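# Stow an unpowered desk robot arm inside a floor case

## Task

Move the limp, unpowered small robot arm (its joints flop when pushed) from the desk into the open case on the floor, sitting low enough that the case lid could close, and leave it settled and still. It must not drop more than a few centimetres at any point, or the task may fail. Afterwards release it and move the robot away from it. The robot itself must not fall over or finish leaning, or the task fails.

## Robot and tools

Robot: a Hello Robot Stretch 4, about 1.6 m tall, with one arm. It has an omni-wheel base (rim within 0.23 m of the base origin), a lift on a mast, an arm that telescopes forward, a three-joint wrist (yaw, pitch, roll) and a two-finger gripper. Cameras: head_camera, head_left_camera, head_right_camera, wrist_camera.

Frames: the base frame sits on the floor under the base centre, x forward, y left, z up. hand_pose, a point between the open fingertips, is reported in this frame and may be slightly off. The odometry frame is the base frame as it was at scene start; base_odometry counts wheel turns, so slips show up as travel. Heading is positive to the left, range -3.142 to 3.142.

execute_actions(actions, cameras): actions is a list holding one action or none (an empty list only returns state and images). An action may contain "base", "joints" or both, plus optional "pace" and "contact_limits"; or it may contain only "end_of_arm". The motions in an action begin together.
- base: one command only, each a relative offset from where the base last reported itself. translate_m moves straight forward (+) or back, metres, -2 to 2. strafe_m moves sideways, left +, metres, -2 to 2. rotate_rad turns in place, counter-clockwise/left +, radians, -3.2 to 3.2.
- joints: absolute targets keyed by joint name, not offsets. lift_m 0 to 1.2 m (height of lift); arm_m 0 to 0.55 m (extension); wrist_yaw_rad -1.134 to 4.276 (0 forward, + left, 3.14 folded back, above 3.4 the arm may block); wrist_pitch_rad -1.117 to 4.259 (0 level, 1.57 pointing down); wrist_roll_rad -1.117 to 4.259 (0 fingers at equal height, + clockwise seen from behind); gripper_m -0.038 to 0.141 m fingertip gap (below 0 the tips press together). Targets outside a range are clipped and reported; other bad values or unknown keys reject the whole call and nothing moves.
- pace: "slow", "default", "fast" or "max"; base speeds 0.1/0.3/0.4/0.6 m/s and 1/2/3/4 rad/s, reduced when the lift is above 0.2 m (down to 0.3 m/s and 1 rad/s at 1.2 m).
- contact_limits: only {"arm_m": value}, 0 (gentlest) to 0.75 (firmest), default 0.5; the arm stops when it pushes harder.
- end_of_arm: "enable_torque" re-powers wrist or gripper motors that shut off.
- cameras: list of names or "all"; omitted/null means all, [] means none.
No action runs over 15 s. Joints or base left out of an action may still be driving to an older target.

wait(seconds 0 to 10): lets time pass without commands and returns state and images. zoom_image(camera, region [x0,y0,x1,y1] in pixels, at most 504x504) enlarges part of the latest full image. read_manual(section) returns only licence texts. finished_scene(scene) ends the scene permanently and reports success; call it only after the robot has settled on the last command.

Result lines: base_status and joint_status tell how each motion ended: "done"; "off_target" (stopped short, may still push); "contact_stop_at_<key>" (met something; that part goes slack, a slack lift can sink, slack wheels can roll); "limit_stop_at_<name>", including "limit_stop_at_tilt" (leaning over 6 degrees, lift/arm/wheels slack until upright) and "limit_stop_at_own_body" (self-collision, often with the gripper tilted up and rolled; moving away still works); "time_out"; "torque_fault" (wrist or gripper motor overloaded and went limp; send enable_torque). After a stop, later calls in the same reply are skipped. on_its_own lists things not commanded; "held at" is the held target. lidar_m: 12 distances in 30-degree sectors, first straight ahead then counter-clockwise (4th left, 7th behind, 10th right); "-" means nothing seen or closer than 0.25 m; it sees from about 0.15 m up, misses glass and thin legs. wrist_depth_mm: 7x7 grid of median depths, 100 to 2000 mm. turned_by_wheels vs turned_by_imu differing by over about 0.1 rad means slipping or a collision. base_tilt in degrees (forward, right positive, fixed offset up to 1.5). motor_effort in percent, with peak in brackets; wheel effort positive turns the base right.

Gripping: command a gap smaller than the object; squeezing harder pulls it toward the wrist. Neither gripper_m nor "done" proves a grasp; look at gripper effort and images. Fingertips pressing on a surface can stick; lift to free them.

Cautions: the carried arm is floppy, so grip it firmly and lower it gently right into the case rather than dropping it. Avoid driving or turning with over 1 kg held and arm_m above 0.2, especially at fast paces, and avoid steady hard pushes with a high gripper: the robot can tip. Wrist overload (e.g. heavy load level, or pressing the gripper into things) causes torque faults. To unfold the wrist at start, lift_m 0.4 with wrist_yaw_rad 0 in one action works. The robot holds its last command while you think, and shorter robot motion time is better.

Each tool is called by a JSON object that holds its "name" and its "arguments", one argument or row to a line.

## Session

{"name": "execute_actions", "arguments": {
  "actions": []
}}

Scene clock: 0.00 s.
base_odometry: x=+0.000 y=+0.000 heading=+0.000 (m, m, rad; odometry frame)
turned_by_wheels: +0.000 (rad since the last result)
turned_by_imu: +0.000 (rad since the last result)
base_tilt: forward=+0.2 right=+1.0 (deg)
lidar_m: 2.29 2.03 1.99 2.23 1.91 1.87 2.15 1.70 1.70 1.22 1.22 2.07
base_status: not commanded
joint_positions: lift_m=+0.232 arm_m=+0.001 wrist_yaw_rad=+3.104 wrist_pitch_rad=+0.020 wrist_roll_rad=-0.018 gripper_m=+0.057
joint_status: not commanded
motor_effort: lift_m=+19 arm_m=-1 wrist_yaw_rad=+0 wrist_pitch_rad=-5 wrist_roll_rad=+1 gripper_m=-5 wheel_0=+0 wheel_1=+0 wheel_2=+0 (%)
hand_pose: x=-0.1133 y=+0.0981 z=+0.4044 quat_wxyz=(+0.019, -0.010, -0.009, +1.000) (m; base frame)
wrist_depth_mm: - 146 - - - - - / - 124 161 - - - - / - 117 153 - - - - / - 137 190 - - - - / 211 1756 - - - - - / 229 1661 210 1661 195 1576 1499 / 225 1078 1098 141 1060 960 1042
pictures: head_camera, head_left_camera, head_right_camera, wrist_camera
Images, in order (width x height): head_camera 420x560, head_left_camera 420x672, head_right_camera 420x672, wrist_camera 616x392.

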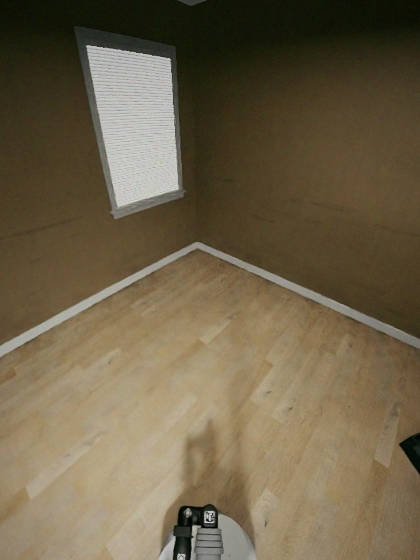

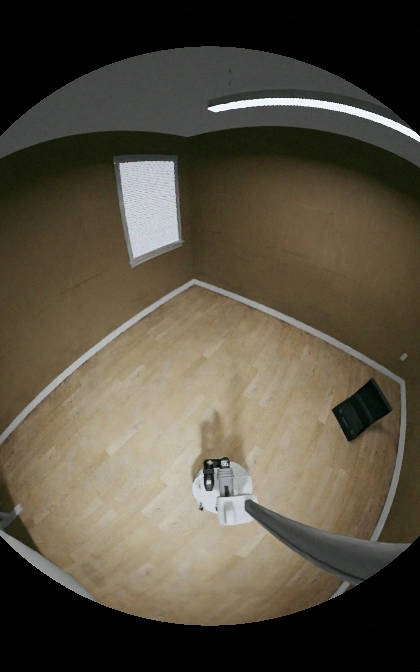

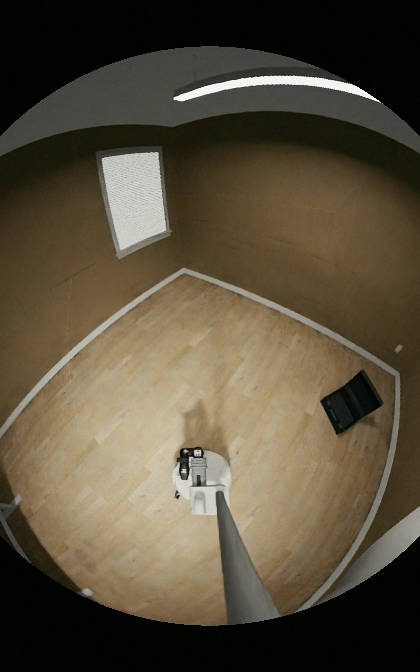

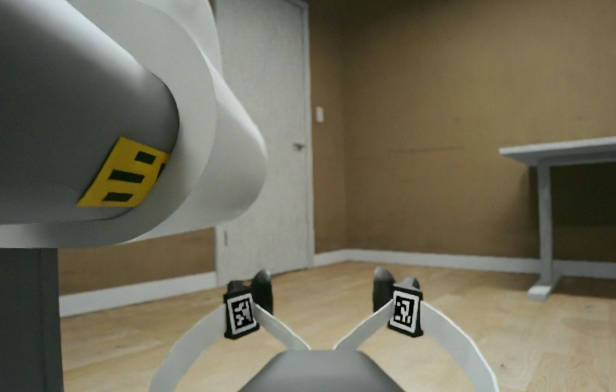

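{"name": "zoom_image", "arguments": {
  "camera": "head_right_camera",
  "region": [290, 340, 420, 460]
}}

{"name": "execute_actions", "arguments": {
  "actions": [
    {"base":{"rotate_rad":2.2},"joints":{"lift_m":0.8,"wrist_yaw_rad":0,"gripper_m":0.13}}
  ]
}}

Region (290, 340, 420, 460) of head_right_camera's 420x672 image, scaled by 3.877, with more detail than that image has; it fills the top 465 rows of this view, and the rest is white.

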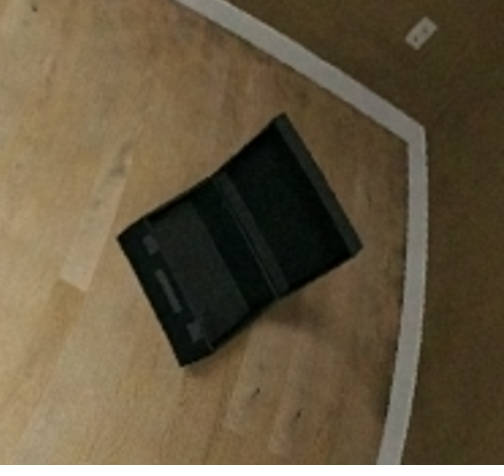

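Scene clock: 5.37 s.
base_odometry: x=+0.000 y=+0.000 heading=+2.199 (m, m, rad; odometry frame)
turned_by_wheels: +2.199 (rad since the last result)
turned_by_imu: +2.165 (rad since the last result)
base_tilt: forward=+0.2 right=+1.0 (deg)
lidar_m: 1.86 1.87 2.03 1.71 1.69 1.22 1.27 2.05 2.32 2.03 1.99 2.22
base_status: done
joint_positions: lift_m=+0.800 arm_m=+0.001 wrist_yaw_rad=+0.000 wrist_pitch_rad=+0.020 wrist_roll_rad=-0.018 gripper_m=+0.130
joint_status: all done
motor_effort: lift_m=+22(21) arm_m=+0(1) wrist_yaw_rad=-1(7) wrist_pitch_rad=-4(5) wrist_roll_rad=+0(1) gripper_m=-2(4) wheel_0=-5(11) wheel_1=-3(7) wheel_2=-2(9) (%)
hand_pose: x=+0.4601 y=-0.0873 z=+0.9722 quat_wxyz=(+1.000, -0.009, +0.010, +0.000) (m; base frame)
wrist_depth_mm: - - - - - - - / - - - - - - - / - - - - - - - / - - - - - - - / - - - - - - - / - - 216 - - 208 - / - - - 138 - - -
pictures: head_camera, head_left_camera, head_right_camera, wrist_camera
Images, in order (width x height): head_camera 420x560, head_left_camera 420x672, head_right_camera 420x672, wrist_camera 616x392.

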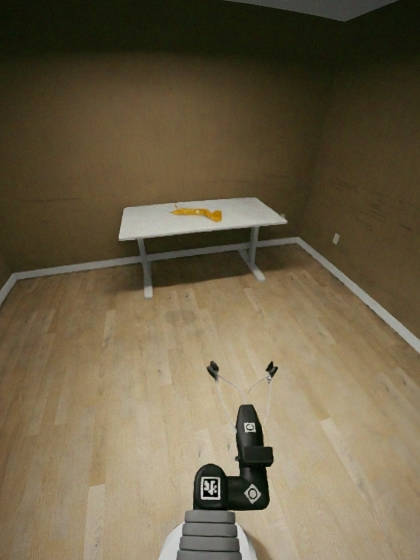

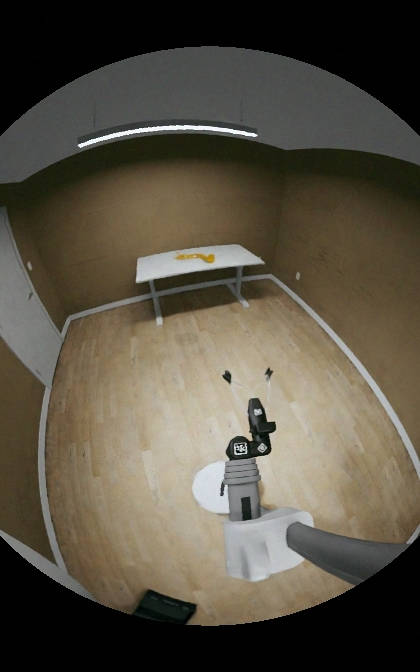

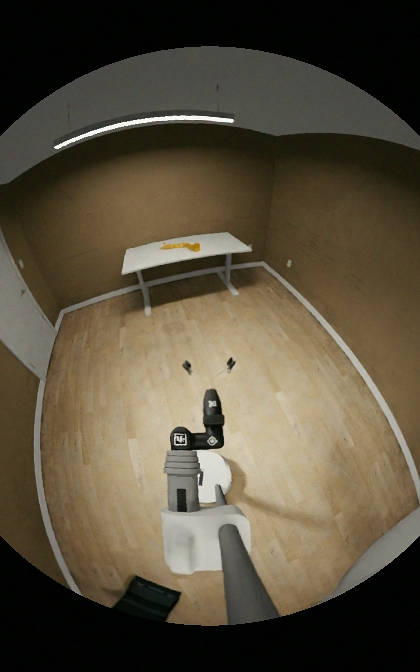

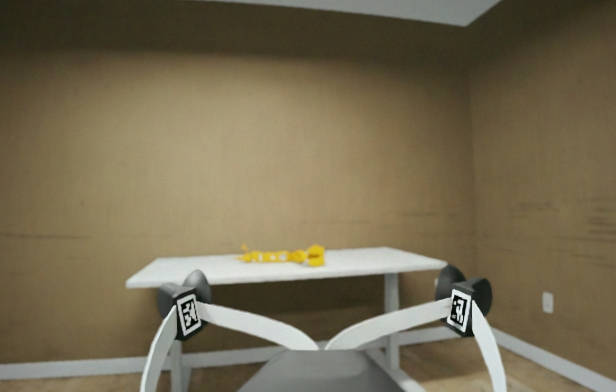

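{"name": "execute_actions", "arguments": {
  "actions": [
    {"base":{"translate_m":1.5},"joints":{"lift_m":1.05,"wrist_pitch_rad":0.9},"pace":"fast"}
  ],
  "cameras": []
}}

{"name": "execute_actions", "arguments": {
  "actions": [
    {"base":{"rotate_rad":0.28}}
  ]
}}

Scene clock: 13.60 s.
base_odometry: x=-0.882 y=+1.213 heading=+2.200 (m, m, rad; odometry frame)
turned_by_wheels: +0.001 (rad since the last result)
turned_by_imu: -0.002 (rad since the last result)
base_tilt: forward=+0.3 right=+1.0 (deg)
lidar_m: 0.44 0.44 0.51 2.11 2.11 2.44 2.69 3.29 1.89 1.61 0.91 0.53
base_status: done
joint_positions: lift_m=+1.050 arm_m=+0.001 wrist_yaw_rad=+0.000 wrist_pitch_rad=+0.901 wrist_roll_rad=-0.018 gripper_m=+0.130
joint_status: all done
motor_effort: lift_m=+21(24) arm_m=-1(1) wrist_yaw_rad=+0(1) wrist_pitch_rad=-3(1) wrist_roll_rad=+0(0) gripper_m=-2(3) wheel_0=+5(13) wheel_1=+3(9) wheel_2=+1(14) (%)
hand_pose: x=+0.3507 y=-0.0874 z=+1.0018 quat_wxyz=(+0.900, -0.008, +0.436, +0.004) (m; base frame)
wrist_depth_mm: 878 931 1008 1042 1060 1205 1308 / 931 931 904 878 866 866 1430 / 778 707 741 741 732 732 715 / 683 676 647 615 640 634 627 / 597 591 580 574 574 585 1308 / 530 521 217 544 1229 209 1229 / 496 1138 1160 138 1138 1098 1118
pictures: none
No camera images: the call's "cameras" was empty. Leave "cameras" out to get every camera's image.

Scene clock: 14.77 s.
base_odometry: x=-0.882 y=+1.213 heading=+2.479 (m, m, rad; odometry frame)
turned_by_wheels: +0.279 (rad since the last result)
turned_by_imu: +0.275 (rad since the last result)
base_tilt: forward=+0.2 right=+1.0 (deg)
lidar_m: 0.42 0.45 0.65 2.12 2.22 2.66 3.59 2.26 1.68 1.60 0.65 0.47
base_status: done
joint_positions: lift_m=+1.050 arm_m=+0.001 wrist_yaw_rad=+0.000 wrist_pitch_rad=+0.901 wrist_roll_rad=-0.018 gripper_m=+0.130
joint_status: not commanded
motor_effort: lift_m=+21(21) arm_m=-1(1) wrist_yaw_rad=+0(1) wrist_pitch_rad=-2(2) wrist_roll_rad=+1(0) gripper_m=-1(1) wheel_0=-6(8) wheel_1=-3(8) wheel_2=-4(8) (%)
hand_pose: x=+0.3507 y=-0.0874 z=+1.0018 quat_wxyz=(+0.900, -0.008, +0.436, +0.004) (m; base frame)
wrist_depth_mm: 1008 1008 976 991 960 976 960 / 991 946 904 878 866 842 842 / 798 788 723 707 741 732 715 / 683 676 668 654 569 634 621 / 597 591 585 580 554 559 549 / 539 544 216 525 512 209 504 / 1182 1160 1182 138 1160 1098 1098
pictures: head_camera, head_left_camera, head_right_camera, wrist_camera
Images, in order (width x height): head_camera 420x560, head_left_camera 420x672, head_right_camera 420x672, wrist_camera 616x392.

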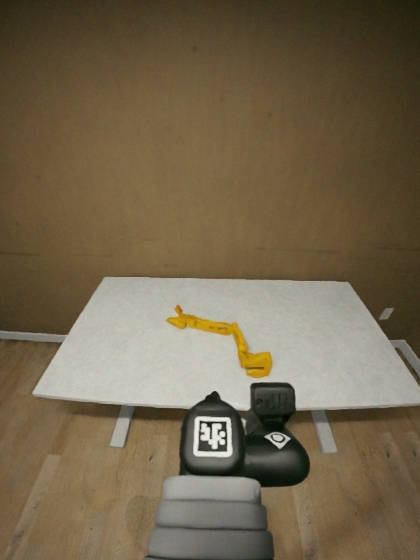

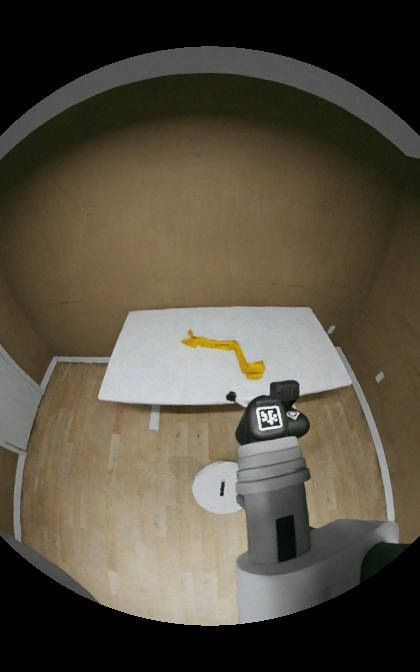

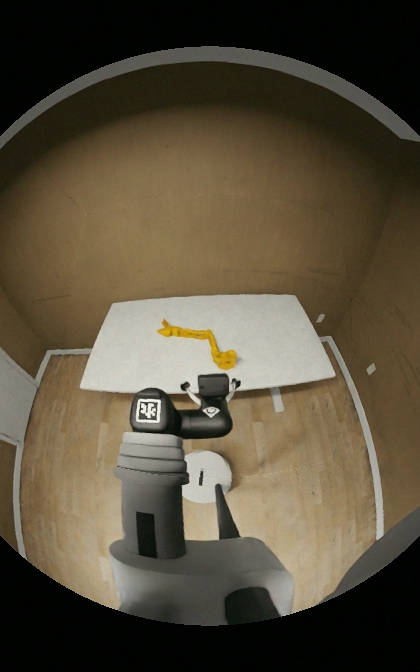

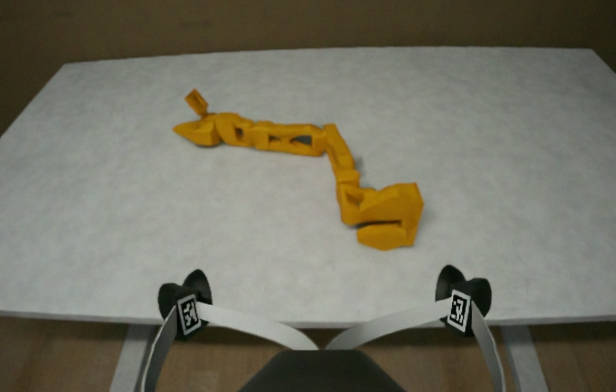

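{"name": "execute_actions", "arguments": {
  "actions": [
    {"base":{"translate_m":0.2},"joints":{"arm_m":0.35,"wrist_pitch_rad":1.57,"gripper_m":0.0}}
  ],
  "cameras": ["head_camera","wrist_camera"]
}}

{"name": "execute_actions", "arguments": {
  "actions": [
    {"base":{"strafe_m":0.12},"joints":{"arm_m":0.50,"lift_m":0.95}}
  ],
  "cameras": ["head_camera","wrist_camera","head_left_camera"]
}}

Scene clock: 27.77 s.
base_odometry: x=-1.040 y=+1.336 heading=+2.480 (m, m, rad; odometry frame)
turned_by_wheels: +0.001 (rad since the last result)
turned_by_imu: +0.000 (rad since the last result)
base_tilt: forward=+0.2 right=+1.0 (deg)
lidar_m: 0.25 0.26 0.35 2.09 2.21 3.01 3.79 2.27 1.66 1.60 0.35 0.26
base_status: done
joint_positions: lift_m=+1.050 arm_m=+0.349 wrist_yaw_rad=+0.000 wrist_pitch_rad=+1.570 wrist_roll_rad=-0.018 gripper_m=+0.000
joint_status: all done
motor_effort: lift_m=+21(21) arm_m=+7(7) wrist_yaw_rad=-1(1) wrist_pitch_rad=+0(6) wrist_roll_rad=+1(1) gripper_m=-9(9) wheel_0=+5(7) wheel_1=+4(6) wheel_2=+0(12) (%)
hand_pose: x=+0.5200 y=-0.0874 z=+0.9395 quat_wxyz=(+0.707, -0.007, +0.707, +0.007) (m; base frame)
wrist_depth_mm: 473 466 462 452 449 442 436 / 469 462 459 452 445 439 439 / 462 415 452 449 442 439 433 / 459 449 436 397 442 433 433 / 455 452 445 442 436 430 427 / 449 445 445 202 202 427 427 / 449 449 167 146 364 424 421
pictures: head_camera, wrist_camera
Images, in order (width x height): head_camera 420x560, wrist_camera 616x392.

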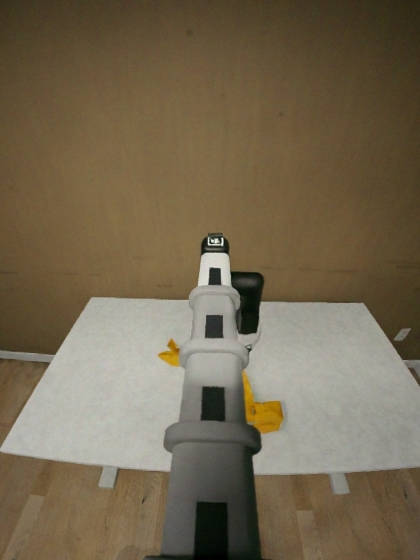

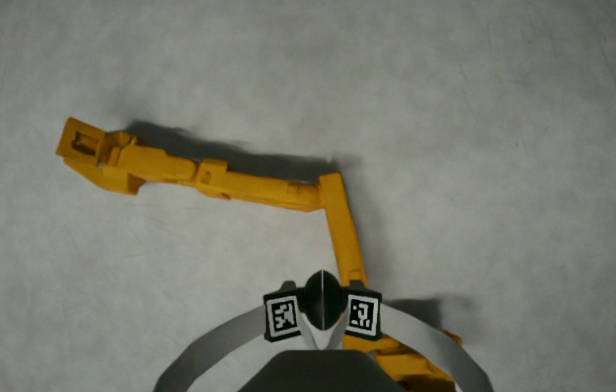

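Scene clock: 29.33 s.
base_odometry: x=-1.114 y=+1.241 heading=+2.480 (m, m, rad; odometry frame)
turned_by_wheels: +0.000 (rad since the last result)
turned_by_imu: +0.000 (rad since the last result)
base_tilt: forward=+0.3 right=+0.9 (deg)
lidar_m: 0.25 0.25 0.32 1.98 2.09 2.81 3.80 2.46 1.80 1.71 0.35 0.26
base_status: done
joint_positions: lift_m=+0.950 arm_m=+0.499 wrist_yaw_rad=+0.000 wrist_pitch_rad=+1.570 wrist_roll_rad=-0.018 gripper_m=+0.000
joint_status: all done
motor_effort: lift_m=+15(20) arm_m=+7(6) wrist_yaw_rad=-1(1) wrist_pitch_rad=+1(0) wrist_roll_rad=+1(1) gripper_m=-8(7) wheel_0=-3(11) wheel_1=+2(11) wheel_2=+0(0) (%)
hand_pose: x=+0.6700 y=-0.0874 z=+0.8400 quat_wxyz=(+0.707, -0.007, +0.707, +0.007) (m; base frame)
wrist_depth_mm: 364 362 355 353 347 343 342 / 362 355 353 349 345 340 338 / 357 353 351 349 343 340 338 / 353 351 351 347 342 340 334 / 351 349 345 343 338 334 332 / 351 270 297 202 202 332 330 / 347 343 167 147 277 281 327
pictures: head_camera, head_left_camera, wrist_camera
Images, in order (width x height): head_camera 420x560, head_left_camera 420x672, wrist_camera 616x392.

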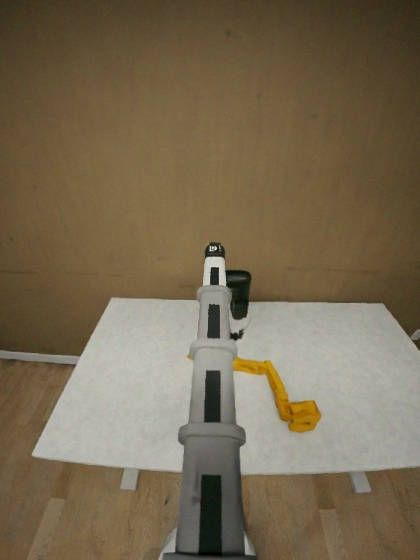

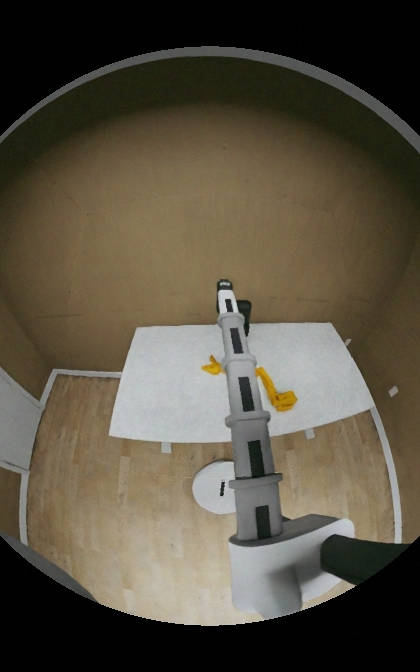

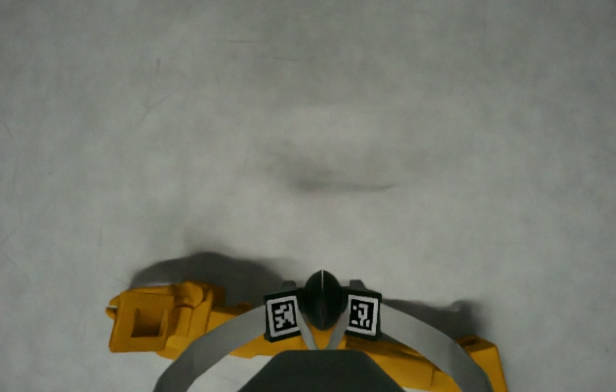

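{"name": "execute_actions", "arguments": {
  "actions": [
    {"joints":{"arm_m":0.53,"lift_m":0.878}}
  ],
  "cameras": ["wrist_camera"]
}}

{"name": "execute_actions", "arguments": {
  "actions": [
    {"joints":{"arm_m":0.36},"pace":"slow"}
  ],
  "cameras": ["head_right_camera","wrist_camera","head_left_camera"]
}}

Scene clock: 34.73 s.
base_odometry: x=-1.114 y=+1.241 heading=+2.480 (m, m, rad; odometry frame)
turned_by_wheels: +0.000 (rad since the last result)
turned_by_imu: +0.000 (rad since the last result)
base_tilt: forward=+0.3 right=+0.9 (deg)
lidar_m: 0.25 0.26 0.38 1.98 2.10 2.78 3.83 2.43 1.80 1.71 0.35 0.25
base_status: not commanded
joint_positions: lift_m=+0.878 arm_m=+0.529 wrist_yaw_rad=+0.000 wrist_pitch_rad=+1.570 wrist_roll_rad=-0.018 gripper_m=+0.000
joint_status: all done
motor_effort: lift_m=+15(18) arm_m=+7(8) wrist_yaw_rad=+0(1) wrist_pitch_rad=+2(1) wrist_roll_rad=+1(1) gripper_m=-8(8) wheel_0=-3(3) wheel_1=+3(2) wheel_2=+0(0) (%)
hand_pose: x=+0.6999 y=-0.0874 z=+0.7680 quat_wxyz=(+0.707, -0.007, +0.707, +0.007) (m; base frame)
wrist_depth_mm: 287 285 281 277 276 273 271 / 286 283 278 277 273 271 270 / 283 281 277 274 272 268 267 / 282 278 274 272 267 267 265 / 281 276 272 272 268 264 264 / 278 274 272 202 203 264 262 / 276 233 167 146 264 262 259
pictures: wrist_camera
Images, in order (width x height): wrist_camera 616x392.

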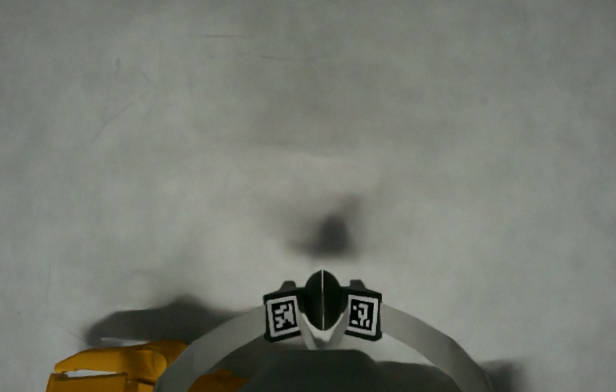

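Scene clock: 37.70 s.
base_odometry: x=-1.114 y=+1.241 heading=+2.480 (m, m, rad; odometry frame)
turned_by_wheels: +0.000 (rad since the last result)
turned_by_imu: +0.000 (rad since the last result)
base_tilt: forward=+0.3 right=+0.9 (deg)
lidar_m: 0.25 0.25 0.34 1.97 2.11 2.80 3.80 2.49 1.79 1.71 0.36 0.25
base_status: not commanded
joint_positions: lift_m=+0.878 arm_m=+0.361 wrist_yaw_rad=+0.001 wrist_pitch_rad=+1.568 wrist_roll_rad=-0.018 gripper_m=+0.000
joint_status: all done
motor_effort: lift_m=+15(15) arm_m=-8(9) wrist_yaw_rad=-2(3) wrist_pitch_rad=+8(10) wrist_roll_rad=+0(0) gripper_m=-8(8) wheel_0=-3(3) wheel_1=+2(2) wheel_2=+0(0) (%)
hand_pose: x=+0.5331 y=-0.0874 z=+0.7680 quat_wxyz=(+0.708, -0.007, +0.706, +0.007) (m; base frame)
wrist_depth_mm: 289 287 283 278 276 273 272 / 289 285 279 277 274 271 270 / 285 281 279 277 272 270 268 / 282 279 276 273 271 267 265 / 279 277 274 272 268 267 263 / 277 274 271 195 202 264 262 / 180 212 168 147 209 204 208
pictures: head_left_camera, head_right_camera, wrist_camera
Images, in order (width x height): head_left_camera 420x672, head_right_camera 420x672, wrist_camera 616x392.

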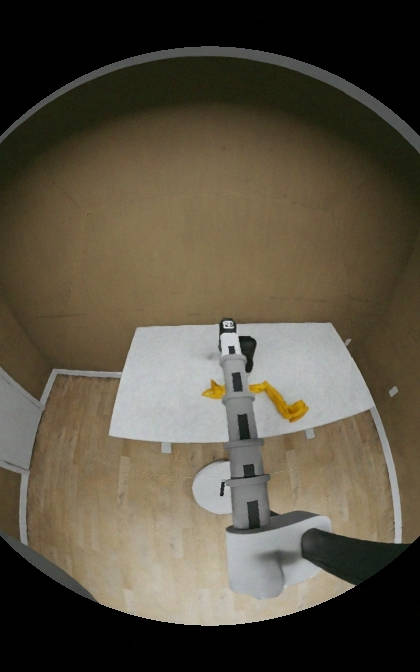

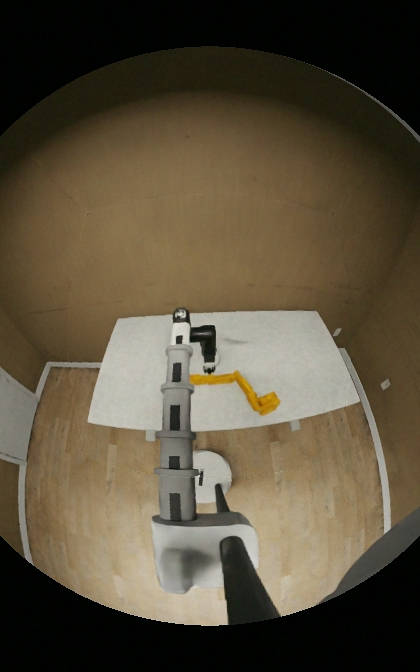

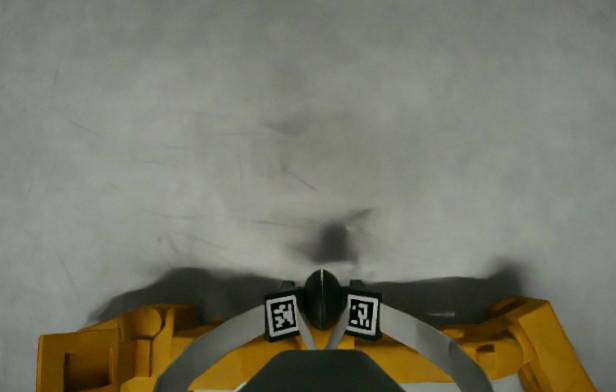

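{"name": "execute_actions", "arguments": {
  "actions": [
    {"joints":{"arm_m":0.375,"lift_m":0.96}}
  ],
  "cameras": []
}}

{"name": "execute_actions", "arguments": {
  "actions": [
    {"base":{"strafe_m":-0.09},"joints":{"arm_m":0.25}}
  ],
  "cameras": ["wrist_camera"]
}}

{"name": "execute_actions", "arguments": {
  "actions": [
    {"joints":{"lift_m":0.878}}
  ],
  "cameras": ["wrist_camera"]
}}

{"name": "execute_actions", "arguments": {
  "actions": [
    {"joints":{"arm_m":0.5},"pace":"slow"}
  ],
  "cameras": ["head_right_camera","wrist_camera","head_left_camera"]
}}

Scene clock: 44.03 s.
base_odometry: x=-1.114 y=+1.241 heading=+2.480 (m, m, rad; odometry frame)
turned_by_wheels: +0.000 (rad since the last result)
turned_by_imu: +0.000 (rad since the last result)
base_tilt: forward=+0.2 right=+1.0 (deg)
lidar_m: 0.25 0.25 0.38 1.96 2.11 2.80 3.79 2.48 1.80 1.70 0.36 0.25
base_status: not commanded
joint_positions: lift_m=+0.960 arm_m=+0.374 wrist_yaw_rad=+0.000 wrist_pitch_rad=+1.570 wrist_roll_rad=-0.018 gripper_m=+0.000
joint_status: all done
motor_effort: lift_m=+22(22) arm_m=+7(6) wrist_yaw_rad=-1(2) wrist_pitch_rad=+0(9) wrist_roll_rad=+0(0) gripper_m=-8(7) wheel_0=-3(3) wheel_1=+2(2) wheel_2=+0(0) (%)
hand_pose: x=+0.5450 y=-0.0874 z=+0.8495 quat_wxyz=(+0.707, -0.007, +0.707, +0.007) (m; base frame)
wrist_depth_mm: 375 373 366 362 359 355 351 / 373 368 364 359 355 353 349 / 370 364 362 357 355 351 347 / 364 362 357 353 351 347 345 / 364 359 355 353 349 343 340 / 359 357 306 201 202 329 340 / 357 298 167 146 342 283 338
pictures: none
No camera images: the call's "cameras" was empty. Leave "cameras" out to get every camera's image.

Scene clock: 45.43 s.
base_odometry: x=-1.058 y=+1.312 heading=+2.480 (m, m, rad; odometry frame)
turned_by_wheels: +0.000 (rad since the last result)
turned_by_imu: +0.000 (rad since the last result)
base_tilt: forward=+0.2 right=+1.0 (deg)
lidar_m: 0.25 0.26 0.36 2.06 2.21 2.85 3.82 2.32 1.69 1.63 0.37 0.26
base_status: done
joint_positions: lift_m=+0.960 arm_m=+0.251 wrist_yaw_rad=+0.000 wrist_pitch_rad=+1.570 wrist_roll_rad=-0.018 gripper_m=+0.000
joint_status: all done
motor_effort: lift_m=+22(22) arm_m=-7(7) wrist_yaw_rad=+0(1) wrist_pitch_rad=+1(0) wrist_roll_rad=+0(0) gripper_m=-8(9) wheel_0=+4(13) wheel_1=-2(10) wheel_2=+0(0) (%)
hand_pose: x=+0.4223 y=-0.0874 z=+0.8495 quat_wxyz=(+0.707, -0.006, +0.707, +0.006) (m; base frame)
wrist_depth_mm: 375 368 368 359 359 353 351 / 373 368 364 359 357 351 351 / 368 364 362 357 355 351 347 / 289 307 304 298 304 349 343 / 366 362 355 351 345 343 342 / 362 357 351 202 203 343 340 / 359 353 167 146 343 273 270
pictures: wrist_camera
Images, in order (width x height): wrist_camera 616x392.

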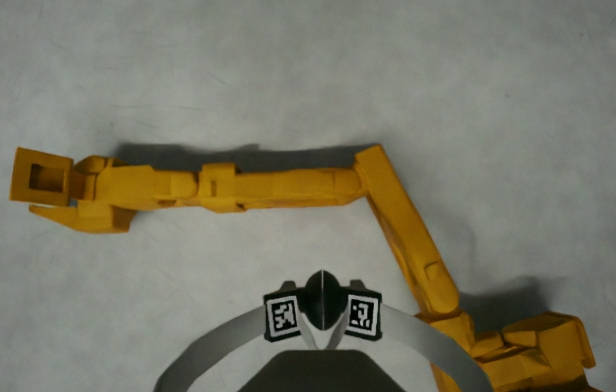

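Scene clock: 46.77 s.
base_odometry: x=-1.058 y=+1.312 heading=+2.480 (m, m, rad; odometry frame)
turned_by_wheels: +0.000 (rad since the last result)
turned_by_imu: +0.000 (rad since the last result)
base_tilt: forward=+0.2 right=+0.9 (deg)
lidar_m: 0.25 0.26 0.35 2.08 2.17 2.82 3.79 2.34 1.68 1.62 0.33 0.25
base_status: not commanded
joint_positions: lift_m=+0.878 arm_m=+0.251 wrist_yaw_rad=+0.000 wrist_pitch_rad=+1.570 wrist_roll_rad=-0.018 gripper_m=+0.000
joint_status: all done
motor_effort: lift_m=+16(21) arm_m=-7(7) wrist_yaw_rad=+0(0) wrist_pitch_rad=+1(1) wrist_roll_rad=+1(1) gripper_m=-6(7) wheel_0=+4(4) wheel_1=-2(2) wheel_2=+0(0) (%)
hand_pose: x=+0.4223 y=-0.0874 z=+0.7680 quat_wxyz=(+0.707, -0.006, +0.707, +0.006) (m; base frame)
wrist_depth_mm: 289 285 282 279 276 273 272 / 286 283 279 277 273 271 268 / 285 281 278 274 270 270 267 / 225 232 220 253 216 267 265 / 281 277 274 272 268 265 263 / 278 276 272 202 204 196 263 / 276 273 167 146 265 191 260
pictures: wrist_camera
Images, in order (width x height): wrist_camera 616x392.

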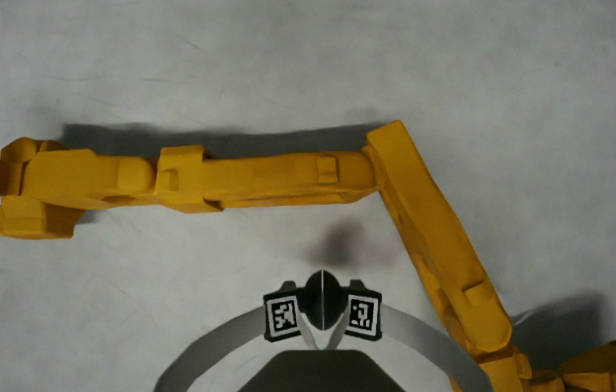

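Scene clock: 50.53 s.
base_odometry: x=-1.058 y=+1.312 heading=+2.480 (m, m, rad; odometry frame)
turned_by_wheels: +0.000 (rad since the last result)
turned_by_imu: +0.000 (rad since the last result)
base_tilt: forward=+0.2 right=+0.9 (deg)
lidar_m: 0.25 0.25 0.37 2.04 2.23 2.85 3.81 2.37 1.71 1.62 0.33 0.25
base_status: not commanded
joint_positions: lift_m=+0.878 arm_m=+0.499 wrist_yaw_rad=-0.001 wrist_pitch_rad=+1.573 wrist_roll_rad=-0.018 gripper_m=+0.000
joint_status: all done
motor_effort: lift_m=+15(15) arm_m=+8(10) wrist_yaw_rad=+2(3) wrist_pitch_rad=-6(12) wrist_roll_rad=+0(1) gripper_m=-8(10) wheel_0=+4(4) wheel_1=-2(2) wheel_2=+0(0) (%)
hand_pose: x=+0.6689 y=-0.0874 z=+0.7680 quat_wxyz=(+0.706, -0.006, +0.708, +0.006) (m; base frame)
wrist_depth_mm: 287 285 281 278 276 272 271 / 286 282 281 277 274 270 268 / 283 281 278 274 272 268 266 / 282 278 276 273 268 267 264 / 214 220 219 213 215 266 264 / 236 273 271 202 201 263 260 / 276 274 167 146 264 195 260
pictures: head_left_camera, head_right_camera, wrist_camera
Images, in order (width x height): head_left_camera 420x672, head_right_camera 420x672, wrist_camera 616x392.

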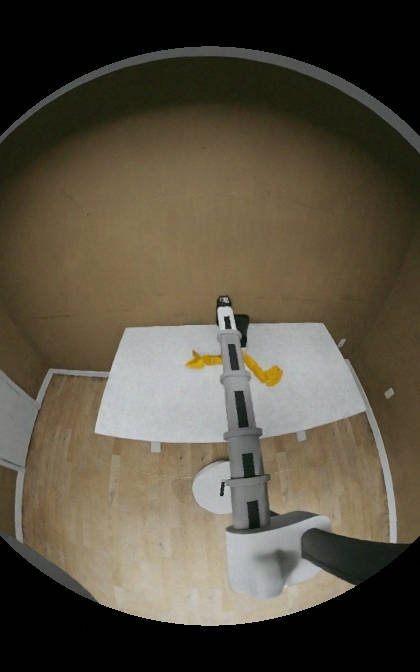

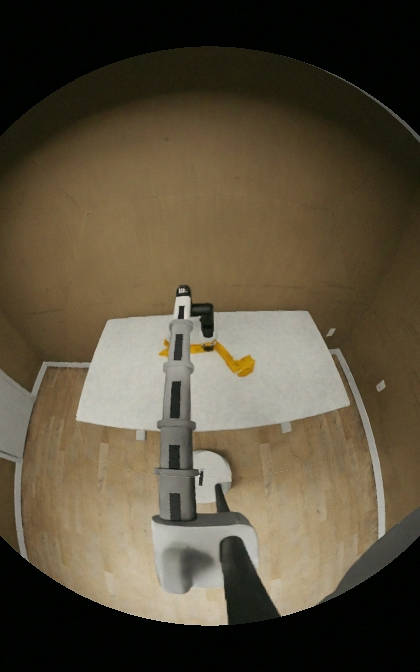

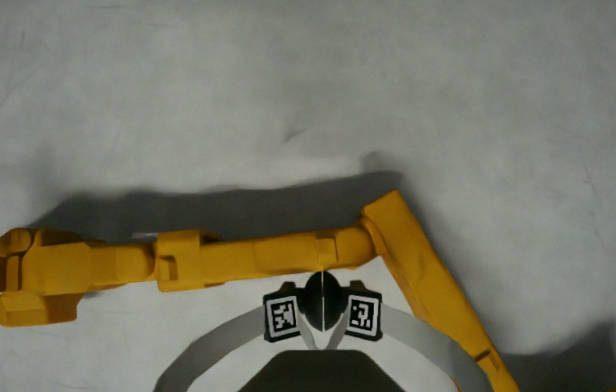

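{"name": "execute_actions", "arguments": {
  "actions": [
    {"joints":{"arm_m":0.49,"lift_m":0.96}}
  ],
  "cameras": []
}}

{"name": "execute_actions", "arguments": {
  "actions": [
    {"base":{"strafe_m":-0.065},"joints":{"arm_m":0.5,"wrist_roll_rad":-0.52,"gripper_m":0.07}}
  ],
  "cameras": ["wrist_camera"]
}}

Scene clock: 58.27 s.
base_odometry: x=-1.058 y=+1.312 heading=+2.480 (m, m, rad; odometry frame)
turned_by_wheels: +0.000 (rad since the last result)
turned_by_imu: +0.000 (rad since the last result)
base_tilt: forward=+0.2 right=+1.0 (deg)
lidar_m: 0.25 0.25 0.36 2.06 2.21 2.81 3.80 2.39 1.71 1.61 0.35 0.25
base_status: not commanded
joint_positions: lift_m=+0.960 arm_m=+0.491 wrist_yaw_rad=+0.000 wrist_pitch_rad=+1.570 wrist_roll_rad=-0.018 gripper_m=+0.000
joint_status: all done
motor_effort: lift_m=+22(24) arm_m=-6(5) wrist_yaw_rad=+0(2) wrist_pitch_rad=+1(6) wrist_roll_rad=+1(0) gripper_m=-8(7) wheel_0=+4(4) wheel_1=-2(2) wheel_2=+0(0) (%)
hand_pose: x=+0.6622 y=-0.0874 z=+0.8495 quat_wxyz=(+0.707, -0.006, +0.707, +0.006) (m; base frame)
wrist_depth_mm: 375 368 366 362 359 353 349 / 370 366 362 359 353 355 349 / 370 366 362 357 353 351 345 / 364 362 357 353 353 347 345 / 282 300 303 332 322 343 342 / 359 355 353 202 203 342 340 / 357 355 167 146 342 283 278
pictures: none
No camera images: the call's "cameras" was empty. Leave "cameras" out to get every camera's image.

Scene clock: 59.77 s.
base_odometry: x=-1.019 y=+1.363 heading=+2.480 (m, m, rad; odometry frame)
turned_by_wheels: +0.000 (rad since the last result)
turned_by_imu: +0.000 (rad since the last result)
base_tilt: forward=+0.3 right=+0.9 (deg)
lidar_m: 0.25 0.25 0.38 2.13 2.23 2.86 3.82 2.27 1.66 1.56 0.35 0.25
base_status: done
joint_positions: lift_m=+0.960 arm_m=+0.499 wrist_yaw_rad=+0.000 wrist_pitch_rad=+1.570 wrist_roll_rad=-0.520 gripper_m=+0.070
joint_status: all done
motor_effort: lift_m=+22(22) arm_m=+7(5) wrist_yaw_rad=+0(0) wrist_pitch_rad=+2(1) wrist_roll_rad=-1(2) gripper_m=-4(7) wheel_0=+3(11) wheel_1=-3(11) wheel_2=+0(0) (%)
hand_pose: x=+0.6699 y=-0.0874 z=+0.8495 quat_wxyz=(+0.684, -0.182, +0.683, +0.182) (m; base frame)
wrist_depth_mm: 370 366 364 359 355 355 355 / 330 366 366 357 355 353 349 / 315 306 359 355 355 349 347 / 364 362 303 351 349 347 343 / 359 357 355 349 347 343 343 / 357 357 213 349 196 343 342 / 355 353 349 141 342 340 338
pictures: wrist_camera
Images, in order (width x height): wrist_camera 616x392.

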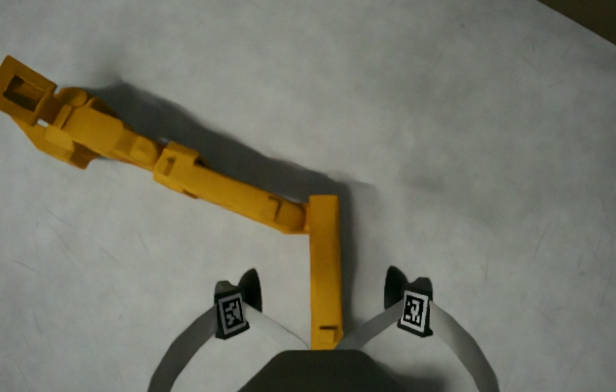

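{"name": "execute_actions", "arguments": {
  "actions": [
    {"joints":{"lift_m":0.865}}
  ],
  "cameras": ["wrist_camera"]
}}

{"name": "execute_actions", "arguments": {
  "actions": [
    {"joints":{"gripper_m":-0.03}}
  ],
  "cameras": ["wrist_camera"]
}}

{"name": "execute_actions", "arguments": {
  "actions": [
    {"joints":{"lift_m":0.91},"pace":"slow"}
  ],
  "cameras": ["wrist_camera","head_camera","head_right_camera"]
}}

Scene clock: 64.77 s.
base_odometry: x=-1.019 y=+1.363 heading=+2.480 (m, m, rad; odometry frame)
turned_by_wheels: +0.000 (rad since the last result)
turned_by_imu: +0.000 (rad since the last result)
base_tilt: forward=+0.2 right=+0.9 (deg)
lidar_m: 0.25 0.25 0.36 2.14 2.26 2.84 3.81 2.23 1.63 1.56 0.36 0.25
base_status: not commanded
joint_positions: lift_m=+0.865 arm_m=+0.499 wrist_yaw_rad=+0.000 wrist_pitch_rad=+1.570 wrist_roll_rad=-0.520 gripper_m=+0.070
joint_status: all done
motor_effort: lift_m=+16(23) arm_m=+6(7) wrist_yaw_rad=+0(0) wrist_pitch_rad=+2(2) wrist_roll_rad=+0(0) gripper_m=-4(4) wheel_0=+3(3) wheel_1=-2(2) wheel_2=+0(0) (%)
hand_pose: x=+0.6699 y=-0.0874 z=+0.7550 quat_wxyz=(+0.684, -0.182, +0.683, +0.182) (m; base frame)
wrist_depth_mm: 272 270 268 265 263 260 258 / 270 268 267 264 260 258 257 / 211 211 264 262 259 257 255 / 267 263 202 208 257 254 254 / 265 262 260 204 255 252 252 / 264 262 214 195 196 251 250 / 260 259 256 141 253 249 249
pictures: wrist_camera
Images, in order (width x height): wrist_camera 616x392.

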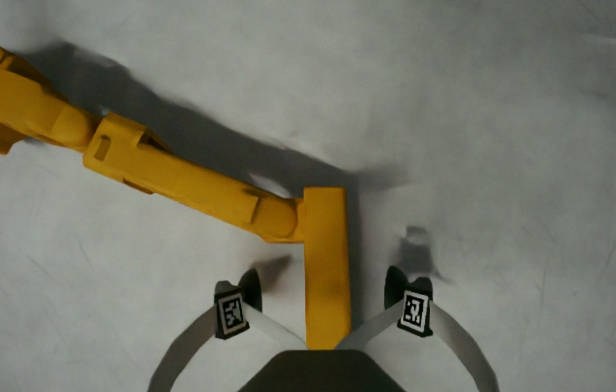

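Scene clock: 66.47 s.
base_odometry: x=-1.019 y=+1.363 heading=+2.480 (m, m, rad; odometry frame)
turned_by_wheels: +0.000 (rad since the last result)
turned_by_imu: +0.000 (rad since the last result)
base_tilt: forward=+0.3 right=+0.9 (deg)
lidar_m: 0.25 0.25 0.36 2.14 2.27 2.89 3.77 2.23 1.63 1.54 0.34 0.25
base_status: not commanded
joint_positions: lift_m=+0.865 arm_m=+0.499 wrist_yaw_rad=+0.000 wrist_pitch_rad=+1.570 wrist_roll_rad=-0.520 gripper_m=-0.029
joint_status: all done
motor_effort: lift_m=+17(17) arm_m=+7(6) wrist_yaw_rad=-1(0) wrist_pitch_rad=+2(4) wrist_roll_rad=+0(1) gripper_m=-28(27) wheel_0=+3(3) wheel_1=-3(3) wheel_2=+0(0) (%)
hand_pose: x=+0.6700 y=-0.0874 z=+0.7548 quat_wxyz=(+0.684, -0.182, +0.683, +0.182) (m; base frame)
wrist_depth_mm: 272 268 265 264 262 257 257 / 267 266 264 260 259 256 256 / 206 204 263 259 257 256 253 / 266 262 191 198 256 254 252 / 264 260 259 190 254 251 249 / 262 259 257 185 186 250 248 / 259 257 254 146 251 249 247
pictures: wrist_camera
Images, in order (width x height): wrist_camera 616x392.

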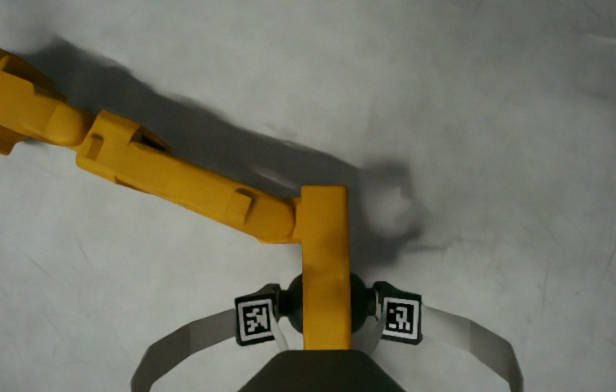

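Scene clock: 67.70 s.
base_odometry: x=-1.019 y=+1.363 heading=+2.480 (m, m, rad; odometry frame)
turned_by_wheels: +0.000 (rad since the last result)
turned_by_imu: +0.000 (rad since the last result)
base_tilt: forward=+0.2 right=+0.9 (deg)
lidar_m: 0.25 0.26 0.37 2.12 2.24 2.88 3.80 2.25 1.62 1.56 0.33 0.25
base_status: not commanded
joint_positions: lift_m=+0.910 arm_m=+0.499 wrist_yaw_rad=+0.000 wrist_pitch_rad=+1.570 wrist_roll_rad=-0.520 gripper_m=-0.029
joint_status: all done
motor_effort: lift_m=+25(27) arm_m=+6(6) wrist_yaw_rad=+0(0) wrist_pitch_rad=+5(2) wrist_roll_rad=+0(0) gripper_m=-28(27) wheel_0=+3(3) wheel_1=-3(3) wheel_2=+0(0) (%)
hand_pose: x=+0.6701 y=-0.0874 z=+0.7992 quat_wxyz=(+0.684, -0.182, +0.683, +0.182) (m; base frame)
wrist_depth_mm: 319 315 312 307 304 303 300 / 315 314 310 307 303 301 298 / 208 206 307 304 301 298 296 / 310 307 191 195 298 297 296 / 307 306 303 191 297 296 293 / 307 303 301 185 184 293 291 / 304 303 300 148 293 289 289
pictures: head_camera, head_right_camera, wrist_camera
Images, in order (width x height): head_camera 420x560, head_right_camera 420x672, wrist_camera 616x392.

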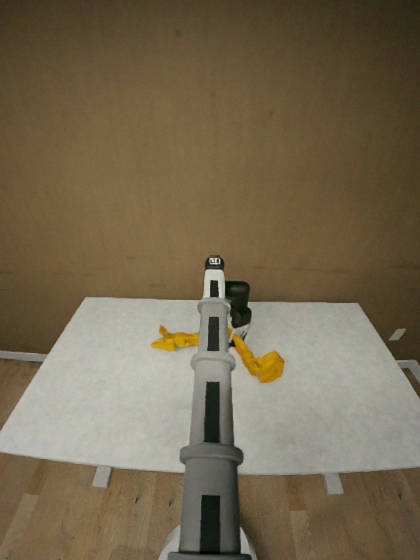

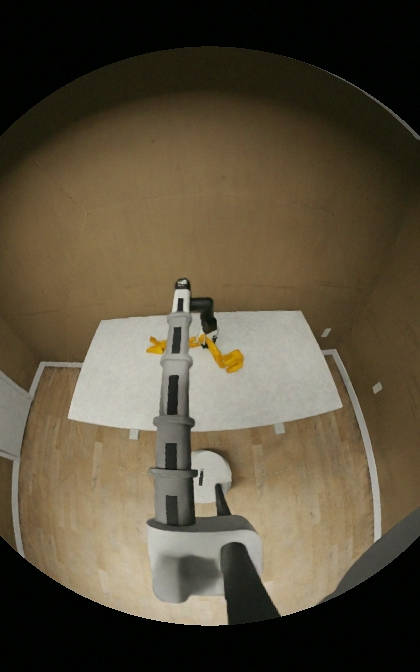

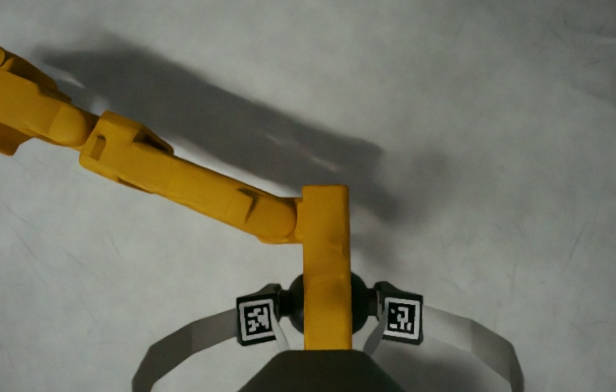

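{"name": "execute_actions", "arguments": {
  "actions": [
    {"joints":{"lift_m":1.0,"arm_m":0.25}}
  ],
  "cameras": []
}}

{"name": "execute_actions", "arguments": {
  "actions": [
    {"joints":{"wrist_pitch_rad":0.5,"wrist_roll_rad":-0.2},"pace":"slow"}
  ],
  "cameras": ["wrist_camera","head_camera"]
}}

Scene clock: 72.73 s.
base_odometry: x=-1.019 y=+1.363 heading=+2.480 (m, m, rad; odometry frame)
turned_by_wheels: +0.000 (rad since the last result)
turned_by_imu: +0.000 (rad since the last result)
base_tilt: forward=+0.3 right=+1.0 (deg)
lidar_m: 0.25 0.25 0.35 2.14 2.21 2.88 3.80 2.26 1.64 1.55 0.36 0.25
base_status: not commanded
joint_positions: lift_m=+1.000 arm_m=+0.251 wrist_yaw_rad=+0.000 wrist_pitch_rad=+1.570 wrist_roll_rad=-0.520 gripper_m=-0.029
joint_status: all done
motor_effort: lift_m=+24(26) arm_m=-6(9) wrist_yaw_rad=+0(1) wrist_pitch_rad=+1(6) wrist_roll_rad=+1(0) gripper_m=-28(31) wheel_0=+3(3) wheel_1=-3(3) wheel_2=+0(0) (%)
hand_pose: x=+0.4224 y=-0.0874 z=+0.8893 quat_wxyz=(+0.684, -0.182, +0.683, +0.182) (m; base frame)
wrist_depth_mm: 413 410 404 399 397 394 389 / 407 407 399 399 394 392 389 / 208 206 397 397 392 389 387 / 407 399 192 195 392 389 384 / 402 399 394 191 387 384 382 / 1138 397 392 185 185 379 379 / 1118 1138 389 148 382 377 377
pictures: none
No camera images: the call's "cameras" was empty. Leave "cameras" out to get every camera's image.

Scene clock: 74.07 s.
base_odometry: x=-1.019 y=+1.363 heading=+2.480 (m, m, rad; odometry frame)
turned_by_wheels: +0.000 (rad since the last result)
turned_by_imu: +0.000 (rad since the last result)
base_tilt: forward=+0.2 right=+0.9 (deg)
lidar_m: 0.25 0.25 0.33 2.13 2.24 2.85 3.80 2.23 1.65 1.56 0.35 0.25
base_status: not commanded
joint_positions: lift_m=+1.000 arm_m=+0.251 wrist_yaw_rad=+0.001 wrist_pitch_rad=+0.509 wrist_roll_rad=-0.202 gripper_m=-0.029
joint_status: all done
motor_effort: lift_m=+24(24) arm_m=-6(6) wrist_yaw_rad=-6(6) wrist_pitch_rad=-23(24) wrist_roll_rad=+7(9) gripper_m=-29(30) wheel_0=+3(3) wheel_1=-3(3) wheel_2=+0(0) (%)
hand_pose: x=+0.6741 y=-0.0871 z=+1.0373 quat_wxyz=(+0.963, -0.098, +0.250, +0.026) (m; base frame)
wrist_depth_mm: 544 530 521 504 488 473 462 / 580 569 549 539 521 504 484 / 634 609 591 574 559 539 521 / 683 661 640 591 597 580 559 / 683 699 668 186 647 621 609 / 569 591 184 184 185 661 654 / 492 200 217 148 564 549 591
pictures: head_camera, wrist_camera
Images, in order (width x height): head_camera 420x560, wrist_camera 616x392.

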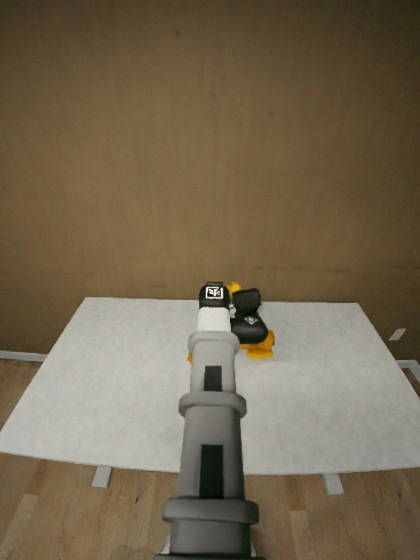

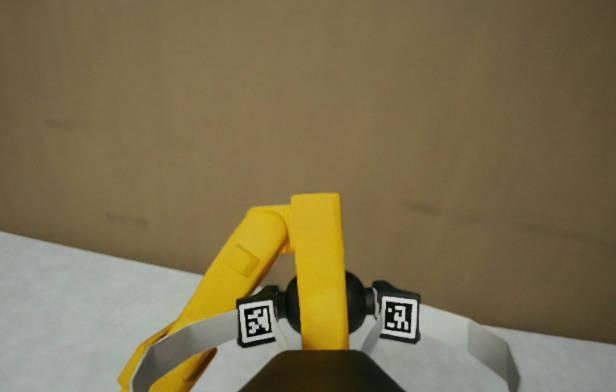

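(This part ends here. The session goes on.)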